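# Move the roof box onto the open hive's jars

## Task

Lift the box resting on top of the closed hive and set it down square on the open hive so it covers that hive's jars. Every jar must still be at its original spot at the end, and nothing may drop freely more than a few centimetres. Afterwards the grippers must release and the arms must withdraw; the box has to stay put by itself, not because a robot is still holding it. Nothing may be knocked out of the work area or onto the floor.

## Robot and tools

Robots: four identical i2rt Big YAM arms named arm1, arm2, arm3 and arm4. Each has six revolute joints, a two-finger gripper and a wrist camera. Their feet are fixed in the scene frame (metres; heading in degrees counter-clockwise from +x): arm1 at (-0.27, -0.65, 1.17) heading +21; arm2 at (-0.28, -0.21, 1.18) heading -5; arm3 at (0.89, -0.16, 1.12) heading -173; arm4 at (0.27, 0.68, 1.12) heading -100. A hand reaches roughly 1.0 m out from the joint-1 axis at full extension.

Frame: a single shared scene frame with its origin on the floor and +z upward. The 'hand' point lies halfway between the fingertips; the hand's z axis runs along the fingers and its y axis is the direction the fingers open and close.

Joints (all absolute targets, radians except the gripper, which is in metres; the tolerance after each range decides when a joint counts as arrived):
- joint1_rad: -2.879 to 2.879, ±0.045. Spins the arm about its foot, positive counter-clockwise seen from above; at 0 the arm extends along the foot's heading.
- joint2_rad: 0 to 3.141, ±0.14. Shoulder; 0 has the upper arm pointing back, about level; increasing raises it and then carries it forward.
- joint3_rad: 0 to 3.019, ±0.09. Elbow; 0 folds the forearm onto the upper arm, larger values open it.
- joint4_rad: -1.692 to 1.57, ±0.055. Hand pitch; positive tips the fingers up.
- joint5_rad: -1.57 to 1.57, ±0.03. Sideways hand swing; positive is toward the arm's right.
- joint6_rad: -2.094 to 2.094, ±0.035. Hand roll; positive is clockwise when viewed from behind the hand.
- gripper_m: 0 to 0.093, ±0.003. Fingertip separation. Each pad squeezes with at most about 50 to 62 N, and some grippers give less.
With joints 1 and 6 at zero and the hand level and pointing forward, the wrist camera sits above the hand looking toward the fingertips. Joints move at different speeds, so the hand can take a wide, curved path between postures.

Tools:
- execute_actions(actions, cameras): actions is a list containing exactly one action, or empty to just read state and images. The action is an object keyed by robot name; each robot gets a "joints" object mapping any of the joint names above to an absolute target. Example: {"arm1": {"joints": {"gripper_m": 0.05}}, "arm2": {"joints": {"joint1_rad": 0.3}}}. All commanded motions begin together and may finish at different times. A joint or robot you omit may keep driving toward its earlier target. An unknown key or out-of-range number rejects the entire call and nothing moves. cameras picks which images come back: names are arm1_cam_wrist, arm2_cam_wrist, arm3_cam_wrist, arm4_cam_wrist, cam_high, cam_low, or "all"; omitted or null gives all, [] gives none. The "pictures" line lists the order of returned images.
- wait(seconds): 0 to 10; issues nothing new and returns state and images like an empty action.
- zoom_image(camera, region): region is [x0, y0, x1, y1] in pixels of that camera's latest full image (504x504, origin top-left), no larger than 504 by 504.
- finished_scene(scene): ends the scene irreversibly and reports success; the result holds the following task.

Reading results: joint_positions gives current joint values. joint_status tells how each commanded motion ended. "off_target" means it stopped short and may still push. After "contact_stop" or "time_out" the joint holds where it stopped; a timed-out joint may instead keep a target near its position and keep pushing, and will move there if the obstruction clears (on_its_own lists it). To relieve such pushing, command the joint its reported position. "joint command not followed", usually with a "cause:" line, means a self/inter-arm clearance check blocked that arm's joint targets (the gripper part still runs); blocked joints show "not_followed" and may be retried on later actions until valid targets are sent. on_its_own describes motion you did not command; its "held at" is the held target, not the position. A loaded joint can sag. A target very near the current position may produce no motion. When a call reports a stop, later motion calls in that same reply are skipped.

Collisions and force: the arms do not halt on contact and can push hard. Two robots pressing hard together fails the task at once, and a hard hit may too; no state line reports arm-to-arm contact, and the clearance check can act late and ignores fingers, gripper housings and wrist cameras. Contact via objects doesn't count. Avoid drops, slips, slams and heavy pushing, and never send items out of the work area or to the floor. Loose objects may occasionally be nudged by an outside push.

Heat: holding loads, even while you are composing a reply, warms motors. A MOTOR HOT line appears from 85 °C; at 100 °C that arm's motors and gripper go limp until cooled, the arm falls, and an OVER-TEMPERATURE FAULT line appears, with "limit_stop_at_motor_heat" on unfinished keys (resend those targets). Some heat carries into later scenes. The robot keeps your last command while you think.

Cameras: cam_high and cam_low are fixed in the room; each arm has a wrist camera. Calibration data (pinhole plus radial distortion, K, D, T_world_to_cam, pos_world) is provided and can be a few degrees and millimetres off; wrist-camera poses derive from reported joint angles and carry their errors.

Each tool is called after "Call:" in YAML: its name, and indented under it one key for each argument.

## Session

Call:
execute_actions:
  actions: []

Scene clock: 0.00 s.
Motor temperatures (°C, as the motors report them): arm1=[29 28 36 27 31 29] | arm2=[29 37 34 30 28 29] | arm3=[30 39 37 29 30 29] | arm4=[29 31 38 28 30 29]
arm1.joint_positions: joint1_rad=-0.351 joint2_rad=+0.542 joint3_rad=+1.450 joint4_rad=-1.214 joint5_rad=-0.202 joint6_rad=-0.187 gripper_m=+0.095
arm1.joint_status: not commanded
arm1.hand: x=-0.0737 y=-0.6120 z=+1.7794 quat_wxyz=(-0.594, +0.140, -0.792, -0.024) (m; scene frame)
arm2.joint_positions: joint1_rad=+0.221 joint2_rad=+0.524 joint3_rad=+1.460 joint4_rad=-1.337 joint5_rad=-0.069 joint6_rad=+0.403 gripper_m=+0.094
arm2.joint_status: not commanded
arm2.hand: x=-0.1044 y=-0.1796 z=+1.7688 quat_wxyz=(-0.525, -0.098, -0.827, -0.177) (m; scene frame)
arm3.joint_positions: joint1_rad=+0.063 joint2_rad=+0.606 joint3_rad=+1.446 joint4_rad=-1.251 joint5_rad=-0.080 joint6_rad=-0.449 gripper_m=+0.094
arm3.joint_status: not commanded
arm3.hand: x=+0.6622 y=-0.2175 z=+1.7079 quat_wxyz=(+0.042, -0.789, -0.279, +0.546) (m; scene frame)
arm4.joint_positions: joint1_rad=-0.024 joint2_rad=+0.560 joint3_rad=+1.387 joint4_rad=-1.357 joint5_rad=+0.031 joint6_rad=+0.356 gripper_m=+0.094
arm4.joint_status: not commanded
arm4.hand: x=+0.2191 y=+0.4743 z=+1.6619 quat_wxyz=(-0.370, -0.763, -0.417, +0.326) (m; scene frame)
pictures: arm1_cam_wrist, arm2_cam_wrist, arm3_cam_wrist, arm4_cam_wrist, cam_high, cam_low
camera_calibration (this result's frames):
arm1_cam_wrist: T_world_to_cam=[[0.244231, -0.960887, 0.130567, -0.804883], [-0.748614, -0.272412, -0.604458, 0.862521], [0.616384, 0.0498829, -0.785864, 1.60111], [0, 0, 0, 1]] pos_world=[-0.144624, -0.618309, 1.8847]
arm2_cam_wrist: T_world_to_cam=[[0.0298685, -0.918195, -0.395001, 0.5391], [-0.876951, 0.16556, -0.451162, 0.742911], [0.479651, 0.359872, -0.800267, 1.6541], [0, 0, 0, 1]] pos_world=[-0.157997, -0.223264, 1.87184]
arm3_cam_wrist: T_world_to_cam=[[-0.386316, 0.844686, 0.370495, -0.197745], [0.719882, 0.527241, -0.451428, 0.408858], [-0.576655, 0.0923188, -0.811755, 1.91063], [0, 0, 0, 1]] pos_world=[0.73105, -0.224921, 1.80879]
arm4_cam_wrist: T_world_to_cam=[[-0.879567, 0.377134, -0.290056, 0.492824], [0.465379, 0.808725, -0.359704, 0.119422], [0.0989192, -0.451369, -0.886837, 1.79278], [0, 0, 0, 1]] pos_world=[0.200554, 0.526767, 1.77581]
Images, in order (width x height): arm1_cam_wrist 504x504, arm2_cam_wrist 504x504, arm3_cam_wrist 504x504, arm4_cam_wrist 504x504, cam_high 504x504, cam_low 504x504.

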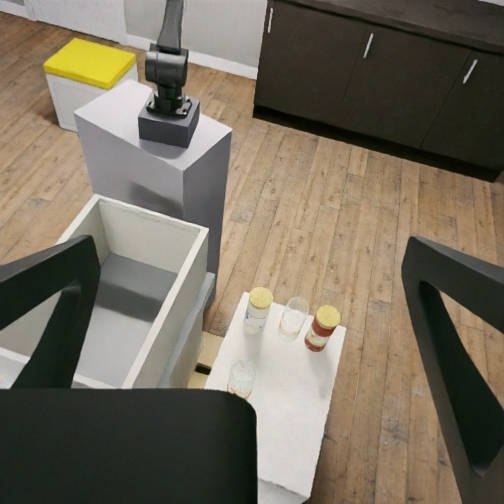

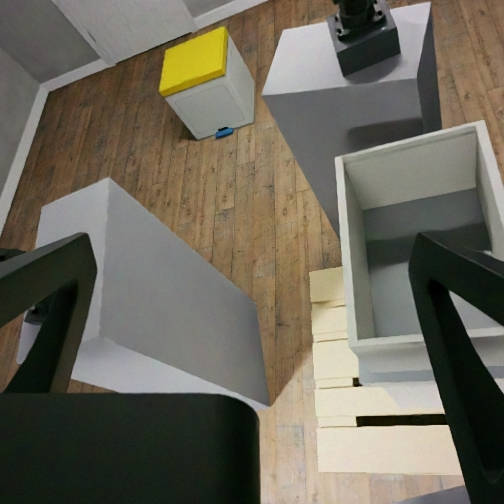

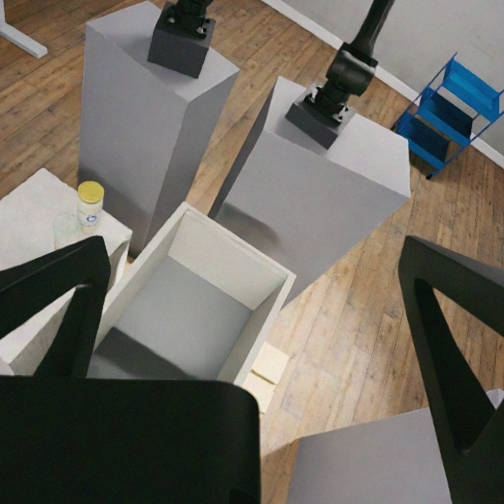

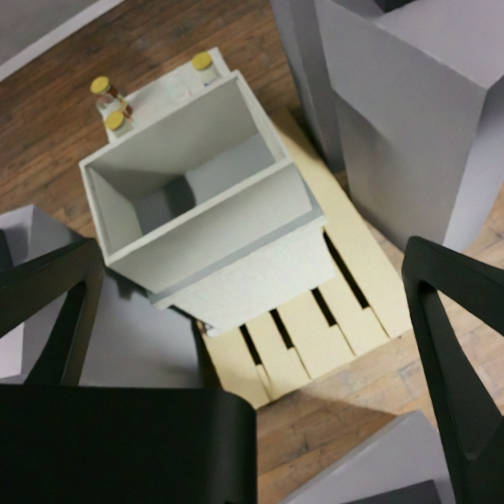

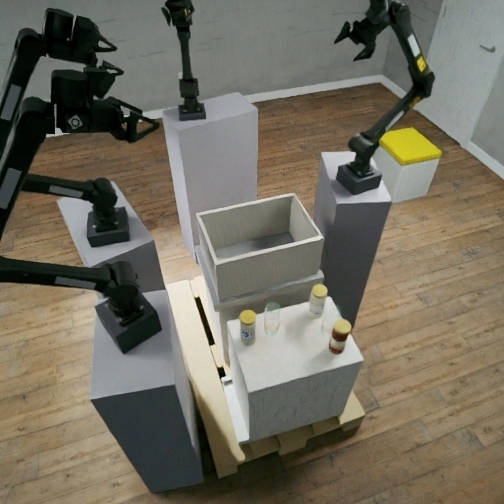

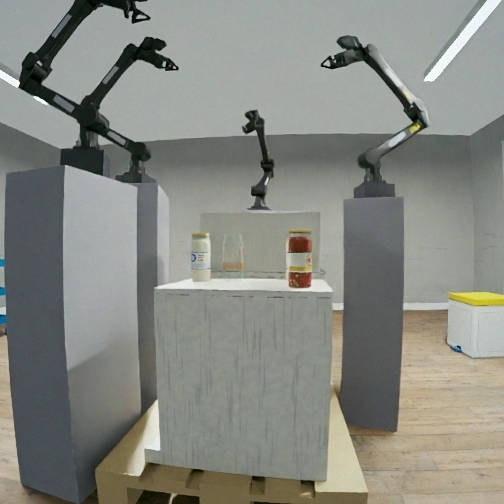

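Call:
zoom_image:
  camera: "cam_high"
  region: [185, 180, 345, 320]

Call:
zoom_image:
  camera: "cam_high"
  region: [215, 270, 375, 410]

Call:
zoom_image:
  camera: "cam_low"
  region: [145, 190, 355, 320]

Region (185, 180, 345, 320) of cam_high's 504x504 image, scaled by 3.150, with more detail than that image has; it fills the top 441 rows of this view, and the rest is white.

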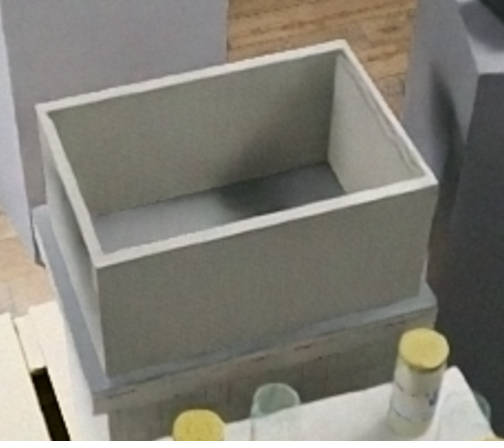

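Region (215, 270, 375, 410) of cam_high's 504x504 image, scaled by 3.150, with more detail than that image has; it fills the top 441 rows of this view, and the rest is white.

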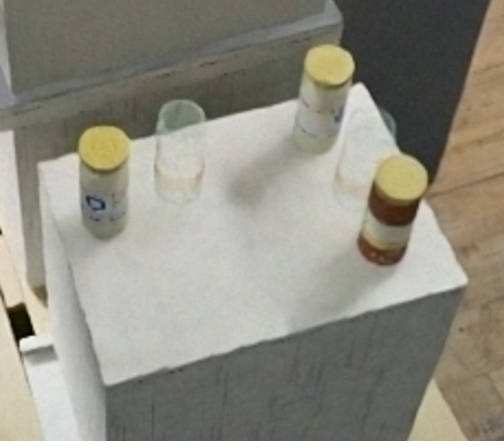

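Region (145, 190, 355, 320) of cam_low's 504x504 image, scaled by 2.400, with more detail than that image has; it fills the top 312 rows of this view, and the rest is white.

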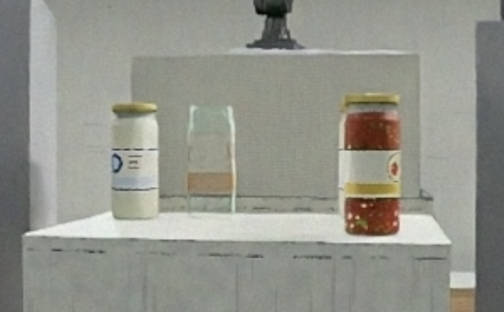

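Call:
execute_actions:
  actions:
    - {"arm1":{"joints":{"joint1_rad":-1.58,"joint2_rad":1.251,"joint3_rad":0.513,"joint4_rad":-0.833,"joint5_rad":-0.96,"joint6_rad":-1.57}},"arm2":{"joints":{"joint1_rad":0.08,"joint2_rad":1.995,"joint3_rad":0.843,"joint4_rad":-0.396,"joint5_rad":0,"joint6_rad":1.572,"gripper_m":0.08}},"arm3":{"joints":{"joint1_rad":0.028,"joint2_rad":1.645,"joint3_rad":0.52,"joint4_rad":-0.42,"joint5_rad":0,"joint6_rad":-1.41,"gripper_m":0.08}}}
  cameras: ["arm1_cam_wrist","arm2_cam_wrist","arm3_cam_wrist","cam_high"]

Scene clock: 122.07 s.
Motor temperatures (°C, as the motors report them): arm1=[29 28 39 28 31 29] | arm2=[29 35 37 30 28 29] | arm3=[30 36 40 29 30 29] | arm4=[29 31 43 29 30 29]
arm1.joint_positions: joint1_rad=-1.572 joint2_rad=+1.257 joint3_rad=+0.516 joint4_rad=-0.848 joint5_rad=-0.958 joint6_rad=-1.556 gripper_m=+0.095
arm1.joint_status: all done
arm1.hand: x=-0.0517 y=-0.8366 z=+1.2510 quat_wxyz=(-0.453, +0.150, -0.875, -0.088) (m; scene frame)
arm2.joint_positions: joint1_rad=+0.087 joint2_rad=+1.987 joint3_rad=+0.840 joint4_rad=-0.406 joint5_rad=-0.002 joint6_rad=+1.563 gripper_m=+0.080
arm2.joint_status: all done
arm2.hand: x=+0.1173 y=-0.2089 z=+1.0335 quat_wxyz=(-0.002, -0.707, -0.707, -0.011) (m; scene frame)
arm3.joint_positions: joint1_rad=+0.036 joint2_rad=+1.631 joint3_rad=+0.524 joint4_rad=-0.431 joint5_rad=-0.001 joint6_rad=-1.396 gripper_m=+0.080
arm3.joint_status: all done
arm3.hand: x=+0.5983 y=-0.2055 z=+1.0361 quat_wxyz=(+0.009, -0.716, -0.698, +0.012) (m; scene frame)
arm4.joint_positions: joint1_rad=-0.024 joint2_rad=+0.560 joint3_rad=+1.387 joint4_rad=-1.357 joint5_rad=+0.031 joint6_rad=+0.356 gripper_m=+0.094
arm4.joint_status: not commanded
arm4.hand: x=+0.2191 y=+0.4743 z=+1.6619 quat_wxyz=(-0.370, -0.763, -0.417, +0.326) (m; scene frame)
pictures: arm1_cam_wrist, arm2_cam_wrist, arm3_cam_wrist, cam_high
camera_calibration (this result's frames):
arm1_cam_wrist: T_world_to_cam=[[0.336426, -0.94159, -0.0150269, -0.753971], [-0.888652, -0.312149, -0.335948, 0.121968], [0.311635, 0.126375, -0.941761, 1.42677], [0, 0, 0, 1]] pos_world=[-0.0825885, -0.852168, 1.37332]
arm2_cam_wrist: T_world_to_cam=[[-0.999677, -0.00403437, -0.0251044, 0.144633], [-0.018213, 0.80257, 0.59628, -0.439755], [0.0177424, 0.596544, -0.802384, 1.07567], [0, 0, 0, 1]] pos_world=[0.117492, -0.288167, 1.12895]
arm3_cam_wrist: T_world_to_cam=[[-0.998902, 0.0288678, 0.03689, 0.56085], [0.0449098, 0.814079, 0.579015, -0.459598], [-0.0133164, 0.580036, -0.814482, 1.09332], [0, 0, 0, 1]] pos_world=[0.595434, -0.276208, 1.13591]
Images, in order (width x height): arm1_cam_wrist 504x504, arm2_cam_wrist 504x504, arm3_cam_wrist 504x504, cam_high 504x504.

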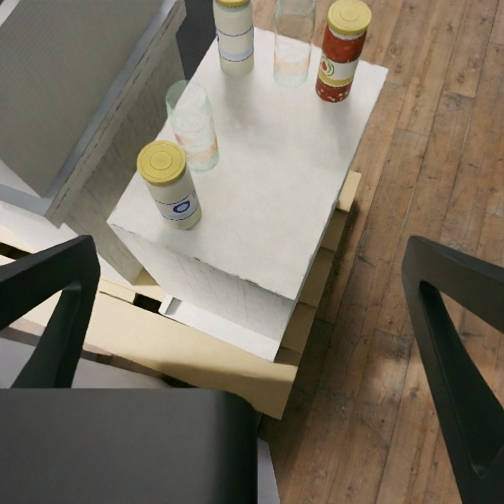

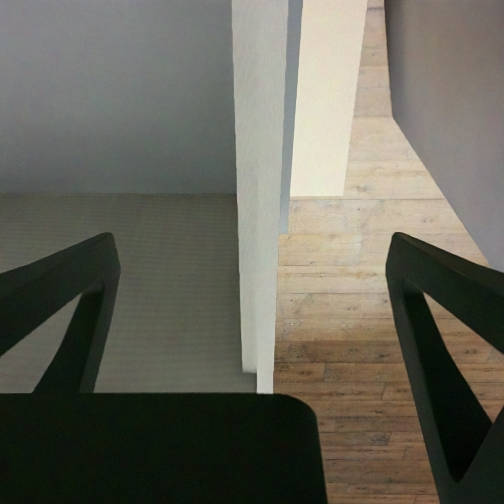

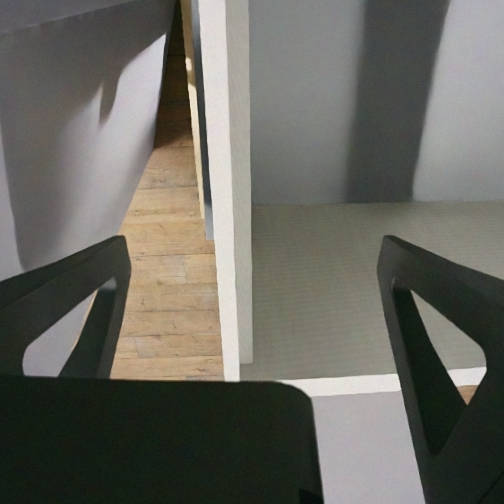

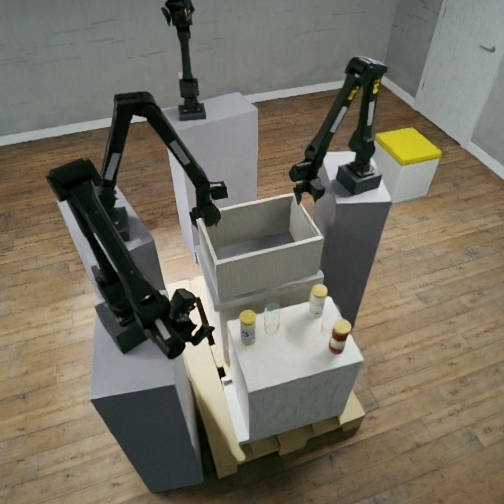

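Call:
execute_actions:
  actions: []

Scene clock: 163.33 s.
Motor temperatures (°C, as the motors report them): arm1=[29 29 38 27 32 29] | arm2=[29 36 35 30 28 29] | arm3=[30 36 37 29 30 29] | arm4=[29 31 43 29 30 29]
arm1.joint_positions: joint1_rad=-1.572 joint2_rad=+1.257 joint3_rad=+0.516 joint4_rad=-0.848 joint5_rad=-0.958 joint6_rad=-1.557 gripper_m=+0.095
arm1.joint_status: all done
arm1.hand: x=-0.0517 y=-0.8366 z=+1.2510 quat_wxyz=(-0.453, +0.150, -0.875, -0.088) (m; scene frame)
arm2.joint_positions: joint1_rad=+0.087 joint2_rad=+1.987 joint3_rad=+0.840 joint4_rad=-0.406 joint5_rad=-0.002 joint6_rad=+1.563 gripper_m=+0.080
arm2.joint_status: all done
arm2.hand: x=+0.1173 y=-0.2089 z=+1.0335 quat_wxyz=(-0.002, -0.707, -0.707, -0.011) (m; scene frame)
arm3.joint_positions: joint1_rad=+0.036 joint2_rad=+1.631 joint3_rad=+0.524 joint4_rad=-0.431 joint5_rad=-0.001 joint6_rad=-1.396 gripper_m=+0.080
arm3.joint_status: all done
arm3.hand: x=+0.5983 y=-0.2055 z=+1.0361 quat_wxyz=(+0.009, -0.716, -0.698, +0.012) (m; scene frame)
arm4.joint_positions: joint1_rad=-0.024 joint2_rad=+0.560 joint3_rad=+1.387 joint4_rad=-1.357 joint5_rad=+0.031 joint6_rad=+0.356 gripper_m=+0.094
arm4.joint_status: not commanded
arm4.hand: x=+0.2191 y=+0.4743 z=+1.6619 quat_wxyz=(-0.370, -0.763, -0.417, +0.326) (m; scene frame)
pictures: arm1_cam_wrist, arm2_cam_wrist, arm3_cam_wrist, arm4_cam_wrist, cam_high, cam_low
camera_calibration (this result's frames):
arm1_cam_wrist: T_world_to_cam=[[0.336842, -0.941451, -0.0144027, -0.754615], [-0.88844, -0.312735, -0.335962, 0.121506], [0.311787, 0.125962, -0.941765, 1.42644], [0, 0, 0, 1]] pos_world=[-0.0826087, -0.85211, 1.37332]
arm2_cam_wrist: T_world_to_cam=[[-0.999678, -0.00365293, -0.0250998, 0.144708], [-0.0179042, 0.802573, 0.596286, -0.439797], [0.0179662, 0.596543, -0.80238, 1.07564], [0, 0, 0, 1]] pos_world=[0.117462, -0.288168, 1.12895]
arm3_cam_wrist: T_world_to_cam=[[-0.998913, 0.0284865, 0.0368915, 0.560777], [0.0446001, 0.814089, 0.579025, -0.45942], [-0.0135385, 0.580041, -0.814475, 1.09345], [0, 0, 0, 1]] pos_world=[0.595461, -0.27621, 1.13591]
arm4_cam_wrist: T_world_to_cam=[[-0.879567, 0.377134, -0.290056, 0.492824], [0.465379, 0.808725, -0.359704, 0.119422], [0.0989192, -0.451369, -0.886837, 1.79278], [0, 0, 0, 1]] pos_world=[0.200554, 0.526767, 1.77581]
Images, in order (width x height): arm1_cam_wrist 504x504, arm2_cam_wrist 504x504, arm3_cam_wrist 504x504, arm4_cam_wrist 504x504, cam_high 504x504, cam_low 504x504.

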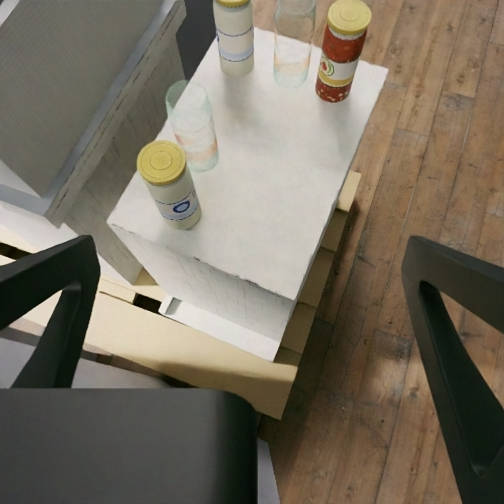

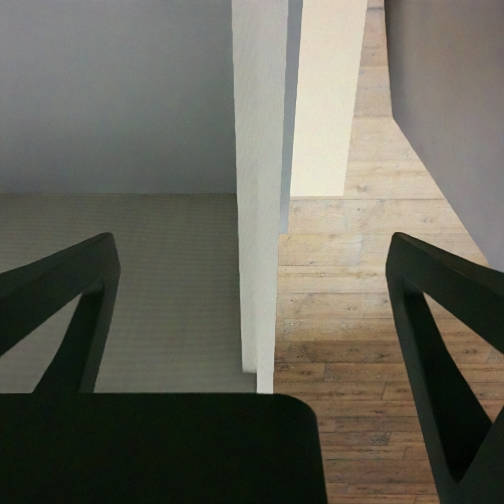

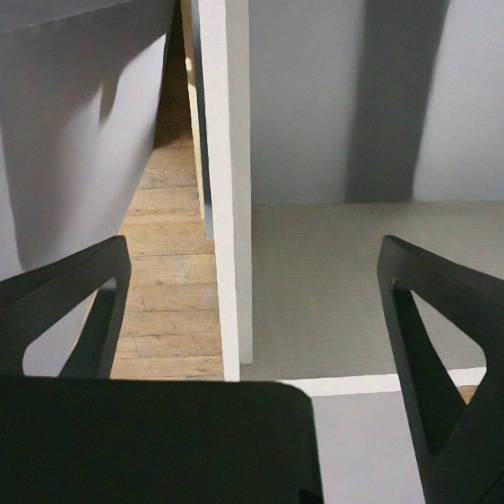

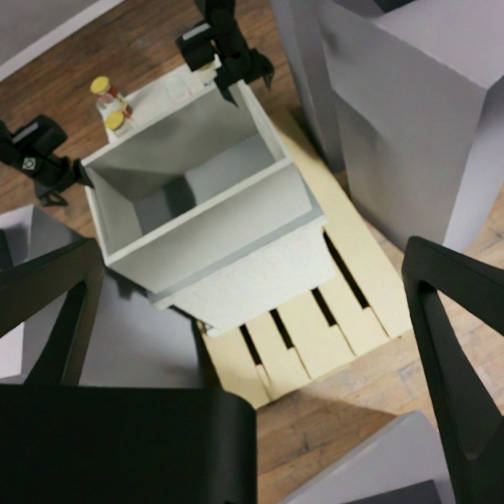

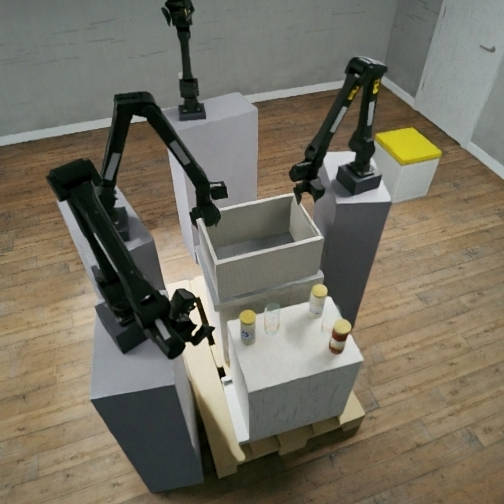

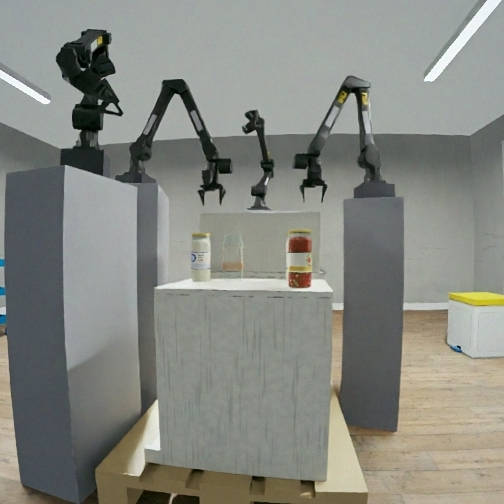

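Call:
execute_actions:
  actions:
    - {"arm2":{"joints":{"joint1_rad":0.07,"joint2_rad":2.168,"joint3_rad":0.882,"joint4_rad":-0.268}},"arm3":{"joints":{"joint2_rad":1.888,"joint3_rad":0.515,"joint4_rad":-0.197}}}
  cameras: ["arm2_cam_wrist","arm3_cam_wrist"]

Scene clock: 214.47 s.
Motor temperatures (°C, as the motors report them): arm1=[29 29 38 27 32 29] | arm2=[29 36 34 30 28 29] | arm3=[30 35 35 29 30 29] | arm4=[29 31 43 29 30 29]
arm1.joint_positions: joint1_rad=-1.572 joint2_rad=+1.257 joint3_rad=+0.516 joint4_rad=-0.848 joint5_rad=-0.958 joint6_rad=-1.557 gripper_m=+0.095
arm1.joint_status: not commanded
arm1.hand: x=-0.0517 y=-0.8366 z=+1.2510 quat_wxyz=(-0.453, +0.150, -0.875, -0.088) (m; scene frame)
arm2.joint_positions: joint1_rad=+0.081 joint2_rad=+2.165 joint3_rad=+0.877 joint4_rad=-0.277 joint5_rad=-0.002 joint6_rad=+1.564 gripper_m=+0.080
arm2.joint_status: all done
arm2.hand: x=+0.1173 y=-0.2107 z=+0.9718 quat_wxyz=(+0.002, -0.709, -0.705, -0.007) (m; scene frame)
arm3.joint_positions: joint1_rad=+0.036 joint2_rad=+1.878 joint3_rad=+0.524 joint4_rad=-0.208 joint5_rad=-0.001 joint6_rad=-1.396 gripper_m=+0.080
arm3.joint_status: all done
arm3.hand: x=+0.6042 y=-0.2044 z=+0.9711 quat_wxyz=(+0.003, -0.716, -0.699, +0.002) (m; scene frame)
arm4.joint_positions: joint1_rad=-0.024 joint2_rad=+0.560 joint3_rad=+1.387 joint4_rad=-1.357 joint5_rad=+0.031 joint6_rad=+0.356 gripper_m=+0.094
arm4.joint_status: not commanded
arm4.hand: x=+0.2191 y=+0.4743 z=+1.6619 quat_wxyz=(-0.370, -0.763, -0.417, +0.326) (m; scene frame)
pictures: arm2_cam_wrist, arm3_cam_wrist
camera_calibration (this result's frames):
arm2_cam_wrist: T_world_to_cam=[[-0.999904, 0.00271156, -0.0135898, 0.133315], [-0.00593098, 0.802573, 0.596524, -0.403221], [0.0125243, 0.596548, -0.80248, 1.02793], [0, 0, 0, 1]] pos_world=[0.118036, -0.28996, 1.06724]
arm3_cam_wrist: T_world_to_cam=[[-0.999502, 0.0284632, 0.0136249, 0.591984], [0.0310689, 0.81203, 0.582788, -0.418835], [0.00552417, 0.582922, -0.81251, 1.02714], [0, 0, 0, 1]] pos_world=[0.599028, -0.275486, 1.07059]
Images, in order (width x height): arm2_cam_wrist 504x504, arm3_cam_wrist 504x504.

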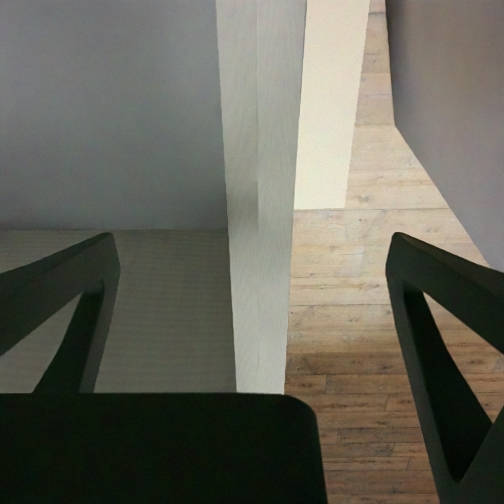

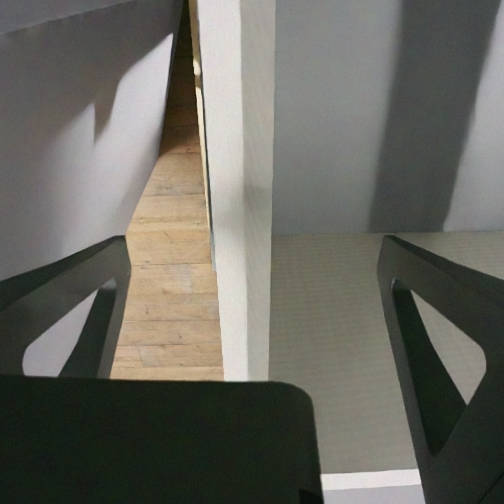

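Call:
execute_actions:
  actions:
    - {"arm2":{"joints":{"joint2_rad":2.329,"joint3_rad":0.928,"joint4_rad":-0.155,"gripper_m":0.06}},"arm3":{"joints":{"joint2_rad":2.119,"joint3_rad":0.564,"joint4_rad":0.004,"gripper_m":0.06}}}
  cameras: ["arm2_cam_wrist","arm3_cam_wrist"]

Scene clock: 229.47 s.
Motor temperatures (°C, as the motors report them): arm1=[29 29 38 27 32 29] | arm2=[29 36 34 30 28 29] | arm3=[30 35 35 29 30 29] | arm4=[29 31 43 29 30 29]
arm1.joint_positions: joint1_rad=-1.572 joint2_rad=+1.257 joint3_rad=+0.516 joint4_rad=-0.848 joint5_rad=-0.958 joint6_rad=-1.557 gripper_m=+0.095
arm1.joint_status: not commanded
arm1.hand: x=-0.0517 y=-0.8366 z=+1.2510 quat_wxyz=(-0.453, +0.150, -0.875, -0.088) (m; scene frame)
arm2.joint_positions: joint1_rad=+0.081 joint2_rad=+2.325 joint3_rad=+0.922 joint4_rad=-0.164 joint5_rad=-0.002 joint6_rad=+1.564 gripper_m=+0.060
arm2.joint_status: all done
arm2.hand: x=+0.1143 y=-0.2100 z=+0.9156 quat_wxyz=(+0.003, -0.709, -0.705, -0.006) (m; scene frame)
arm3.joint_positions: joint1_rad=+0.036 joint2_rad=+2.109 joint3_rad=+0.558 joint4_rad=-0.007 joint5_rad=-0.001 joint6_rad=-1.397 gripper_m=+0.060
arm3.joint_status: all done
arm3.hand: x=+0.6047 y=-0.2042 z=+0.9121 quat_wxyz=(+0.004, -0.715, -0.699, +0.004) (m; scene frame)
arm4.joint_positions: joint1_rad=-0.024 joint2_rad=+0.560 joint3_rad=+1.387 joint4_rad=-1.357 joint5_rad=+0.031 joint6_rad=+0.356 gripper_m=+0.094
arm4.joint_status: not commanded
arm4.hand: x=+0.2191 y=+0.4743 z=+1.6619 quat_wxyz=(-0.370, -0.763, -0.417, +0.326) (m; scene frame)
pictures: arm2_cam_wrist, arm3_cam_wrist
camera_calibration (this result's frames):
arm2_cam_wrist: T_world_to_cam=[[-0.999936, 0.0030651, -0.0109153, 0.127156], [-0.00405207, 0.802553, 0.596567, -0.370481], [0.0105887, 0.596573, -0.802489, 0.982727], [0, 0, 0, 1]] pos_world=[0.115241, -0.289328, 1.01103]
arm3_cam_wrist: T_world_to_cam=[[-0.999448, 0.02808, 0.017754, 0.589428], [0.0331661, 0.812406, 0.582148, -0.385272], [0.00192327, 0.582415, -0.812889, 0.981473], [0, 0, 0, 1]] pos_world=[0.599993, -0.275179, 1.01165]
Images, in order (width x height): arm2_cam_wrist 504x504, arm3_cam_wrist 504x504.

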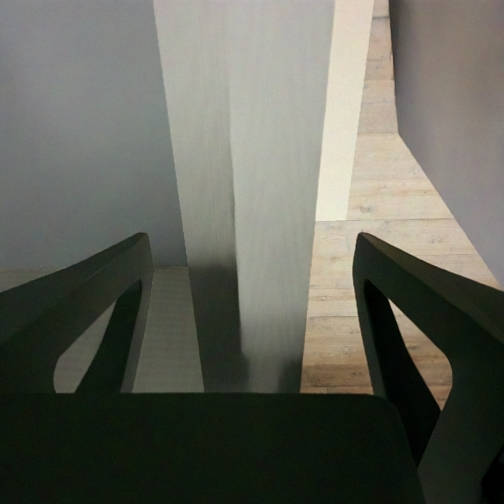

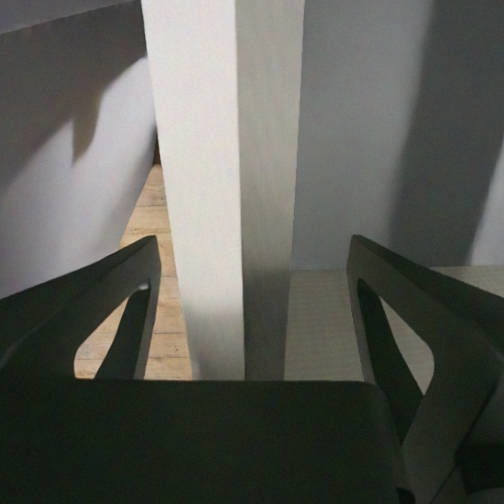

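Call:
execute_actions:
  actions:
    - {"arm2":{"joints":{"gripper_m":0.0}},"arm3":{"joints":{"joint3_rad":0.542,"gripper_m":0.0}}}
  cameras: ["arm2_cam_wrist","arm3_cam_wrist","cam_low"]

Scene clock: 240.27 s.
Motor temperatures (°C, as the motors report them): arm1=[29 29 38 27 32 29] | arm2=[29 36 34 30 28 29] | arm3=[30 35 34 29 30 29] | arm4=[29 31 43 29 30 29]
arm1.joint_positions: joint1_rad=-1.572 joint2_rad=+1.257 joint3_rad=+0.516 joint4_rad=-0.848 joint5_rad=-0.958 joint6_rad=-1.557 gripper_m=+0.095
arm1.joint_status: not commanded
arm1.hand: x=-0.0517 y=-0.8366 z=+1.2510 quat_wxyz=(-0.453, +0.150, -0.875, -0.088) (m; scene frame)
arm2.joint_positions: joint1_rad=+0.081 joint2_rad=+2.325 joint3_rad=+0.924 joint4_rad=-0.160 joint5_rad=-0.002 joint6_rad=+1.560 gripper_m=+0.018
arm2.joint_status: gripper_m off_target (ended at +0.018, target +0.000)
arm2.hand: x=+0.1165 y=-0.2100 z=+0.9158 quat_wxyz=(+0.000, -0.708, -0.706, -0.008) (m; scene frame)
arm3.joint_positions: joint1_rad=+0.036 joint2_rad=+2.109 joint3_rad=+0.551 joint4_rad=-0.004 joint5_rad=-0.003 joint6_rad=-1.402 gripper_m=+0.018
arm3.joint_status: gripper_m off_target (ended at +0.018, target +0.000); the others done
arm3.hand: x=+0.6084 y=-0.2038 z=+0.9121 quat_wxyz=(+0.002, -0.714, -0.700, +0.002) (m; scene frame)
arm4.joint_positions: joint1_rad=-0.024 joint2_rad=+0.560 joint3_rad=+1.387 joint4_rad=-1.357 joint5_rad=+0.031 joint6_rad=+0.356 gripper_m=+0.094
arm4.joint_status: not commanded
arm4.hand: x=+0.2191 y=+0.4743 z=+1.6619 quat_wxyz=(-0.370, -0.763, -0.417, +0.326) (m; scene frame)
pictures: arm2_cam_wrist, arm3_cam_wrist, cam_low
camera_calibration (this result's frames):
arm2_cam_wrist: T_world_to_cam=[[-0.999854, -0.00106712, -0.0170683, 0.134133], [-0.0110381, 0.802588, 0.596431, -0.369581], [0.0130623, 0.596532, -0.802483, 0.982527], [0, 0, 0, 1]] pos_world=[0.1172, -0.289344, 1.01118]
arm3_cam_wrist: T_world_to_cam=[[-0.999647, 0.0231325, 0.0130503, 0.596555], [0.0264059, 0.812789, 0.581959, -0.381304], [0.00285502, 0.582099, -0.813113, 0.980788], [0, 0, 0, 1]] pos_world=[0.603613, -0.274796, 1.01161]
Images, in order (width x height): arm2_cam_wrist 504x504, arm3_cam_wrist 504x504, cam_low 504x504.

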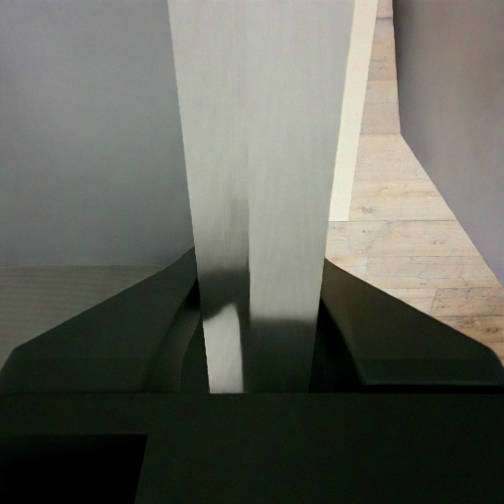

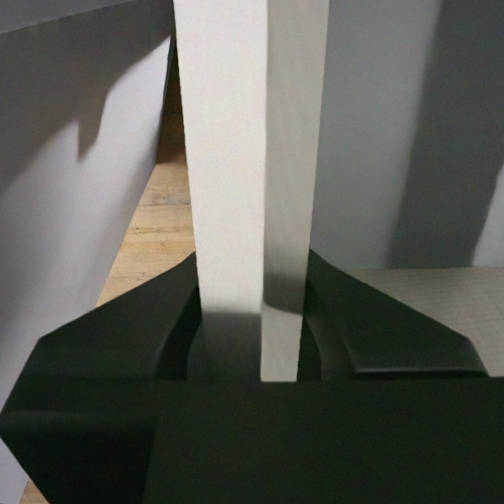

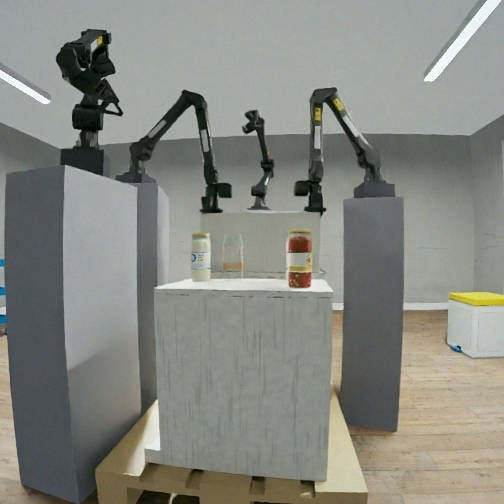

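Call:
execute_actions:
  actions:
    - {"arm2":{"joints":{"joint2_rad":2.05,"joint3_rad":0.88,"joint4_rad":-0.3}},"arm3":{"joints":{"joint2_rad":1.79,"joint3_rad":0.525,"joint4_rad":-0.231}}}
  cameras: ["cam_low"]

Scene clock: 274.47 s.
Motor temperatures (°C, as the motors report them): arm1=[29 29 37 27 32 29] | arm2=[29 36 33 30 28 29] | arm3=[30 35 34 29 30 29] | arm4=[29 31 43 29 30 29]
arm1.joint_positions: joint1_rad=-1.572 joint2_rad=+1.257 joint3_rad=+0.516 joint4_rad=-0.848 joint5_rad=-0.958 joint6_rad=-1.557 gripper_m=+0.095
arm1.joint_status: not commanded
arm1.hand: x=-0.0517 y=-0.8366 z=+1.2510 quat_wxyz=(-0.453, +0.150, -0.875, -0.088) (m; scene frame)
arm2.joint_positions: joint1_rad=+0.081 joint2_rad=+2.133 joint3_rad=+0.868 joint4_rad=-0.294 joint5_rad=-0.003 joint6_rad=+1.558 gripper_m=+0.018
arm2.joint_status: all done
arm2.hand: x=+0.1185 y=-0.2105 z=+0.9829 quat_wxyz=(+0.000, -0.707, -0.707, -0.010) (m; scene frame)
arm3.joint_positions: joint1_rad=+0.036 joint2_rad=+1.855 joint3_rad=+0.517 joint4_rad=-0.228 joint5_rad=-0.001 joint6_rad=-1.403 gripper_m=+0.018
arm3.joint_status: all done
arm3.hand: x=+0.6067 y=-0.2041 z=+0.9767 quat_wxyz=(+0.002, -0.713, -0.701, +0.001) (m; scene frame)
arm4.joint_positions: joint1_rad=-0.024 joint2_rad=+0.560 joint3_rad=+1.387 joint4_rad=-1.357 joint5_rad=+0.031 joint6_rad=+0.356 gripper_m=+0.094
arm4.joint_status: not commanded
arm4.hand: x=+0.2191 y=+0.4743 z=+1.6619 quat_wxyz=(-0.370, -0.763, -0.417, +0.326) (m; scene frame)
pictures: cam_low
Images, in order (width x height): cam_low 504x504.

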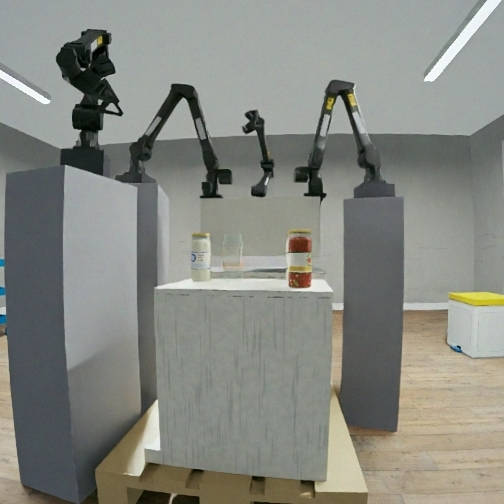

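Call:
execute_actions:
  actions:
    - {"arm2":{"joints":{"joint1_rad":-0.052,"joint2_rad":1.846,"joint3_rad":0.861,"joint4_rad":-0.481,"joint6_rad":1.427}},"arm3":{"joints":{"joint1_rad":0.211,"joint2_rad":1.534,"joint3_rad":0.632,"joint4_rad":-0.53,"joint6_rad":-1.228}}}
  cameras: ["cam_low"]

Scene clock: 291.13 s.
Motor temperatures (°C, as the motors report them): arm1=[29 29 37 27 32 29] | arm2=[29 38 34 30 28 29] | arm3=[30 35 34 29 30 29] | arm4=[29 31 43 29 30 29]
arm1.joint_positions: joint1_rad=-1.572 joint2_rad=+1.257 joint3_rad=+0.516 joint4_rad=-0.848 joint5_rad=-0.958 joint6_rad=-1.557 gripper_m=+0.095
arm1.joint_status: not commanded
arm1.hand: x=-0.0517 y=-0.8366 z=+1.2510 quat_wxyz=(-0.453, +0.150, -0.875, -0.088) (m; scene frame)
arm2.joint_positions: joint1_rad=-0.054 joint2_rad=+1.918 joint3_rad=+0.844 joint4_rad=-0.469 joint5_rad=-0.001 joint6_rad=+1.419 gripper_m=+0.018
arm2.joint_status: all done
arm2.hand: x=+0.1178 y=-0.2660 z=+1.0594 quat_wxyz=(-0.008, -0.706, -0.708, -0.013) (m; scene frame)
arm3.joint_positions: joint1_rad=+0.213 joint2_rad=+1.594 joint3_rad=+0.566 joint4_rad=-0.526 joint5_rad=-0.001 joint6_rad=-1.227 gripper_m=+0.018
arm3.joint_status: all done
arm3.hand: x=+0.6021 y=-0.2583 z=+1.0536 quat_wxyz=(+0.004, -0.713, -0.701, +0.006) (m; scene frame)
arm4.joint_positions: joint1_rad=-0.024 joint2_rad=+0.560 joint3_rad=+1.387 joint4_rad=-1.357 joint5_rad=+0.031 joint6_rad=+0.356 gripper_m=+0.094
arm4.joint_status: not commanded
arm4.hand: x=+0.2191 y=+0.4743 z=+1.6619 quat_wxyz=(-0.370, -0.763, -0.417, +0.326) (m; scene frame)
pictures: cam_low
Images, in order (width x height): cam_low 504x504.

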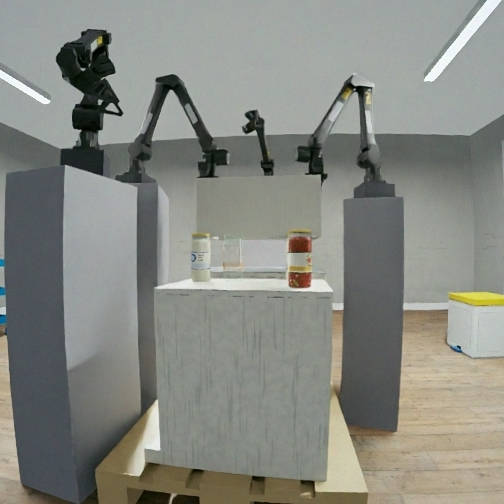

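Call:
execute_actions:
  actions:
    - {"arm2":{"joints":{"joint1_rad":-0.21,"joint2_rad":1.723,"joint3_rad":0.958,"joint4_rad":-0.674,"joint6_rad":1.279}},"arm3":{"joints":{"joint1_rad":0.4126,"joint2_rad":1.433,"joint3_rad":0.788,"joint4_rad":-0.768,"joint6_rad":-1.015}}}
  cameras: ["cam_low","arm1_cam_wrist"]

Scene clock: 315.97 s.
Motor temperatures (°C, as the motors report them): arm1=[29 29 37 27 32 29] | arm2=[29 38 34 30 28 29] | arm3=[30 35 38 29 30 29] | arm4=[29 31 43 29 30 29]
arm1.joint_positions: joint1_rad=-1.572 joint2_rad=+1.257 joint3_rad=+0.516 joint4_rad=-0.848 joint5_rad=-0.958 joint6_rad=-1.557 gripper_m=+0.095
arm1.joint_status: not commanded
arm1.hand: x=-0.0517 y=-0.8366 z=+1.2510 quat_wxyz=(-0.453, +0.150, -0.875, -0.088) (m; scene frame)
arm2.joint_positions: joint1_rad=-0.209 joint2_rad=+1.806 joint3_rad=+0.904 joint4_rad=-0.652 joint5_rad=-0.005 joint6_rad=+1.275 gripper_m=+0.018
arm2.joint_status: all done
arm2.hand: x=+0.1168 y=-0.3311 z=+1.1141 quat_wxyz=(-0.003, -0.710, -0.704, -0.010) (m; scene frame)
arm3.joint_positions: joint1_rad=+0.412 joint2_rad=+1.511 joint3_rad=+0.706 joint4_rad=-0.761 joint5_rad=+0.005 joint6_rad=-1.014 gripper_m=+0.018
arm3.joint_status: all done
arm3.hand: x=+0.5977 y=-0.3283 z=+1.1101 quat_wxyz=(+0.003, -0.718, -0.696, +0.000) (m; scene frame)
arm4.joint_positions: joint1_rad=-0.024 joint2_rad=+0.560 joint3_rad=+1.387 joint4_rad=-1.357 joint5_rad=+0.031 joint6_rad=+0.356 gripper_m=+0.094
arm4.joint_status: not commanded
arm4.hand: x=+0.2191 y=+0.4743 z=+1.6619 quat_wxyz=(-0.370, -0.763, -0.417, +0.326) (m; scene frame)
pictures: arm1_cam_wrist, cam_low
camera_calibration (this result's frames):
arm1_cam_wrist: T_world_to_cam=[[0.336842, -0.941451, -0.0144027, -0.754615], [-0.88844, -0.312735, -0.335962, 0.121506], [0.311787, 0.125962, -0.941765, 1.42644], [0, 0, 0, 1]] pos_world=[-0.0826087, -0.85211, 1.37332]
Images, in order (width x height): arm1_cam_wrist 504x504, cam_low 504x504.

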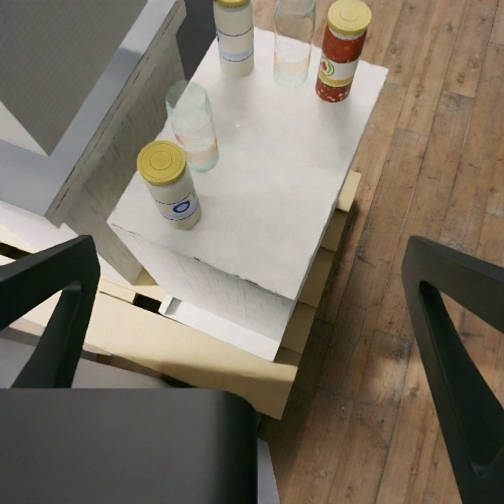

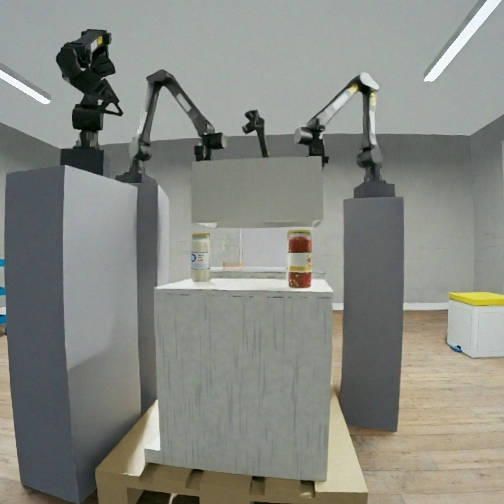

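Call:
execute_actions:
  actions:
    - {"arm2":{"joints":{"joint1_rad":-0.457,"joint2_rad":1.82,"joint3_rad":1.119,"joint4_rad":-0.738,"joint6_rad":1.044}},"arm3":{"joints":{"joint1_rad":0.677,"joint2_rad":1.61,"joint3_rad":1.013,"joint4_rad":-0.817,"joint6_rad":-0.739}}}
  cameras: ["cam_low","arm1_cam_wrist"]

Scene clock: 348.00 s.
Motor temperatures (°C, as the motors report them): arm1=[29 29 37 27 33 29] | arm2=[29 38 37 30 28 29] | arm3=[30 36 42 29 30 29] | arm4=[29 31 43 29 30 29]
arm1.joint_positions: joint1_rad=-1.572 joint2_rad=+1.257 joint3_rad=+0.516 joint4_rad=-0.848 joint5_rad=-0.958 joint6_rad=-1.557 gripper_m=+0.095
arm1.joint_status: not commanded
arm1.hand: x=-0.0517 y=-0.8366 z=+1.2510 quat_wxyz=(-0.453, +0.150, -0.875, -0.088) (m; scene frame)
arm2.joint_positions: joint1_rad=-0.458 joint2_rad=+1.905 joint3_rad=+1.077 joint4_rad=-0.729 joint5_rad=-0.005 joint6_rad=+1.037 gripper_m=+0.018
arm2.joint_status: all done
arm2.hand: x=+0.1208 y=-0.4539 z=+1.1143 quat_wxyz=(-0.003, -0.714, -0.701, -0.008) (m; scene frame)
arm3.joint_positions: joint1_rad=+0.678 joint2_rad=+1.680 joint3_rad=+0.935 joint4_rad=-0.826 joint5_rad=-0.002 joint6_rad=-0.739 gripper_m=+0.018
arm3.joint_status: all done
arm3.hand: x=+0.5972 y=-0.4554 z=+1.1134 quat_wxyz=(+0.000, -0.721, -0.693, -0.001) (m; scene frame)
arm4.joint_positions: joint1_rad=-0.024 joint2_rad=+0.560 joint3_rad=+1.387 joint4_rad=-1.357 joint5_rad=+0.031 joint6_rad=+0.356 gripper_m=+0.094
arm4.joint_status: not commanded
arm4.hand: x=+0.2191 y=+0.4743 z=+1.6619 quat_wxyz=(-0.370, -0.763, -0.417, +0.326) (m; scene frame)
pictures: arm1_cam_wrist, cam_low
camera_calibration (this result's frames):
arm1_cam_wrist: T_world_to_cam=[[0.336842, -0.941451, -0.0144027, -0.754615], [-0.88844, -0.312735, -0.335962, 0.121506], [0.311787, 0.125962, -0.941765, 1.42644], [0, 0, 0, 1]] pos_world=[-0.0826087, -0.85211, 1.37332]
Images, in order (width x height): arm1_cam_wrist 504x504, cam_low 504x504.

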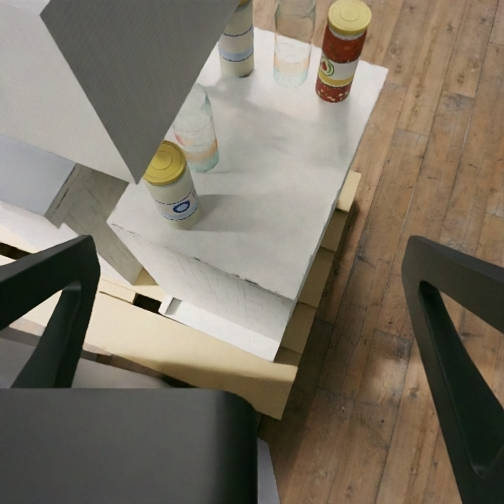

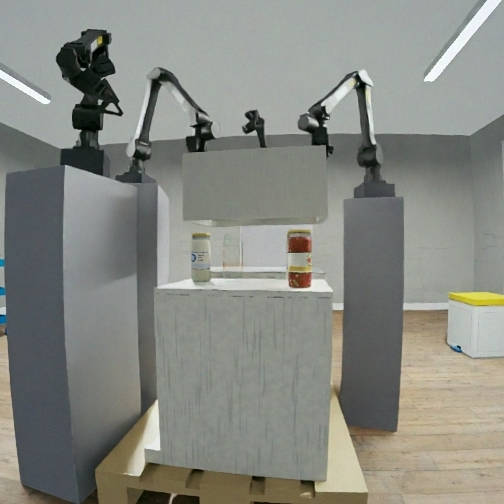

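Call:
execute_actions:
  actions:
    - {"arm2":{"joints":{"joint1_rad":-0.639,"joint2_rad":1.925,"joint3_rad":1.348,"joint4_rad":-0.848,"joint6_rad":0.873}},"arm3":{"joints":{"joint1_rad":0.839,"joint2_rad":1.786,"joint3_rad":1.307,"joint4_rad":-0.914,"joint6_rad":-0.566}}}
  cameras: ["cam_low","arm1_cam_wrist"]

Scene clock: 373.33 s.
Motor temperatures (°C, as the motors report them): arm1=[29 29 37 27 33 29] | arm2=[29 39 38 30 28 29] | arm3=[30 37 43 29 30 29] | arm4=[29 31 43 29 30 29]
arm1.joint_positions: joint1_rad=-1.572 joint2_rad=+1.257 joint3_rad=+0.516 joint4_rad=-0.848 joint5_rad=-0.958 joint6_rad=-1.557 gripper_m=+0.095
arm1.joint_status: not commanded
arm1.hand: x=-0.0517 y=-0.8366 z=+1.2510 quat_wxyz=(-0.453, +0.150, -0.875, -0.088) (m; scene frame)
arm2.joint_positions: joint1_rad=-0.636 joint2_rad=+2.029 joint3_rad=+1.297 joint4_rad=-0.830 joint5_rad=-0.008 joint6_rad=+0.868 gripper_m=+0.018
arm2.joint_status: all done
arm2.hand: x=+0.1192 y=-0.5638 z=+1.1133 quat_wxyz=(-0.001, -0.717, -0.697, -0.008) (m; scene frame)
arm3.joint_positions: joint1_rad=+0.834 joint2_rad=+1.873 joint3_rad=+1.217 joint4_rad=-0.917 joint5_rad=+0.002 joint6_rad=-0.573 gripper_m=+0.018
arm3.joint_status: all done
arm3.hand: x=+0.5931 y=-0.5695 z=+1.1113 quat_wxyz=(+0.002, -0.724, -0.690, -0.002) (m; scene frame)
arm4.joint_positions: joint1_rad=-0.024 joint2_rad=+0.560 joint3_rad=+1.387 joint4_rad=-1.357 joint5_rad=+0.031 joint6_rad=+0.356 gripper_m=+0.094
arm4.joint_status: not commanded
arm4.hand: x=+0.2191 y=+0.4743 z=+1.6619 quat_wxyz=(-0.370, -0.763, -0.417, +0.326) (m; scene frame)
pictures: arm1_cam_wrist, cam_low
camera_calibration (this result's frames):
arm1_cam_wrist: T_world_to_cam=[[0.336842, -0.941451, -0.0144027, -0.754615], [-0.88844, -0.312735, -0.335962, 0.121506], [0.311787, 0.125962, -0.941765, 1.42644], [0, 0, 0, 1]] pos_world=[-0.0826087, -0.85211, 1.37332]
Images, in order (width x height): arm1_cam_wrist 504x504, cam_low 504x504.

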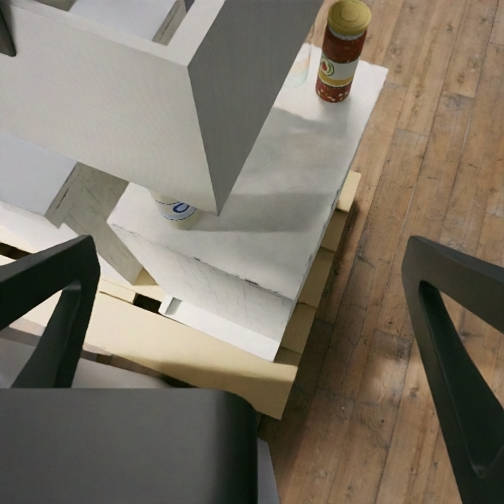

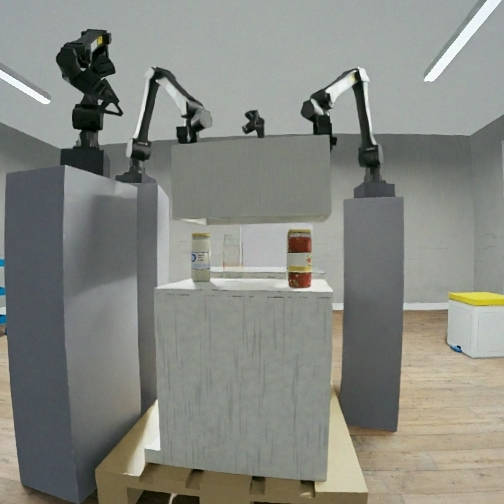

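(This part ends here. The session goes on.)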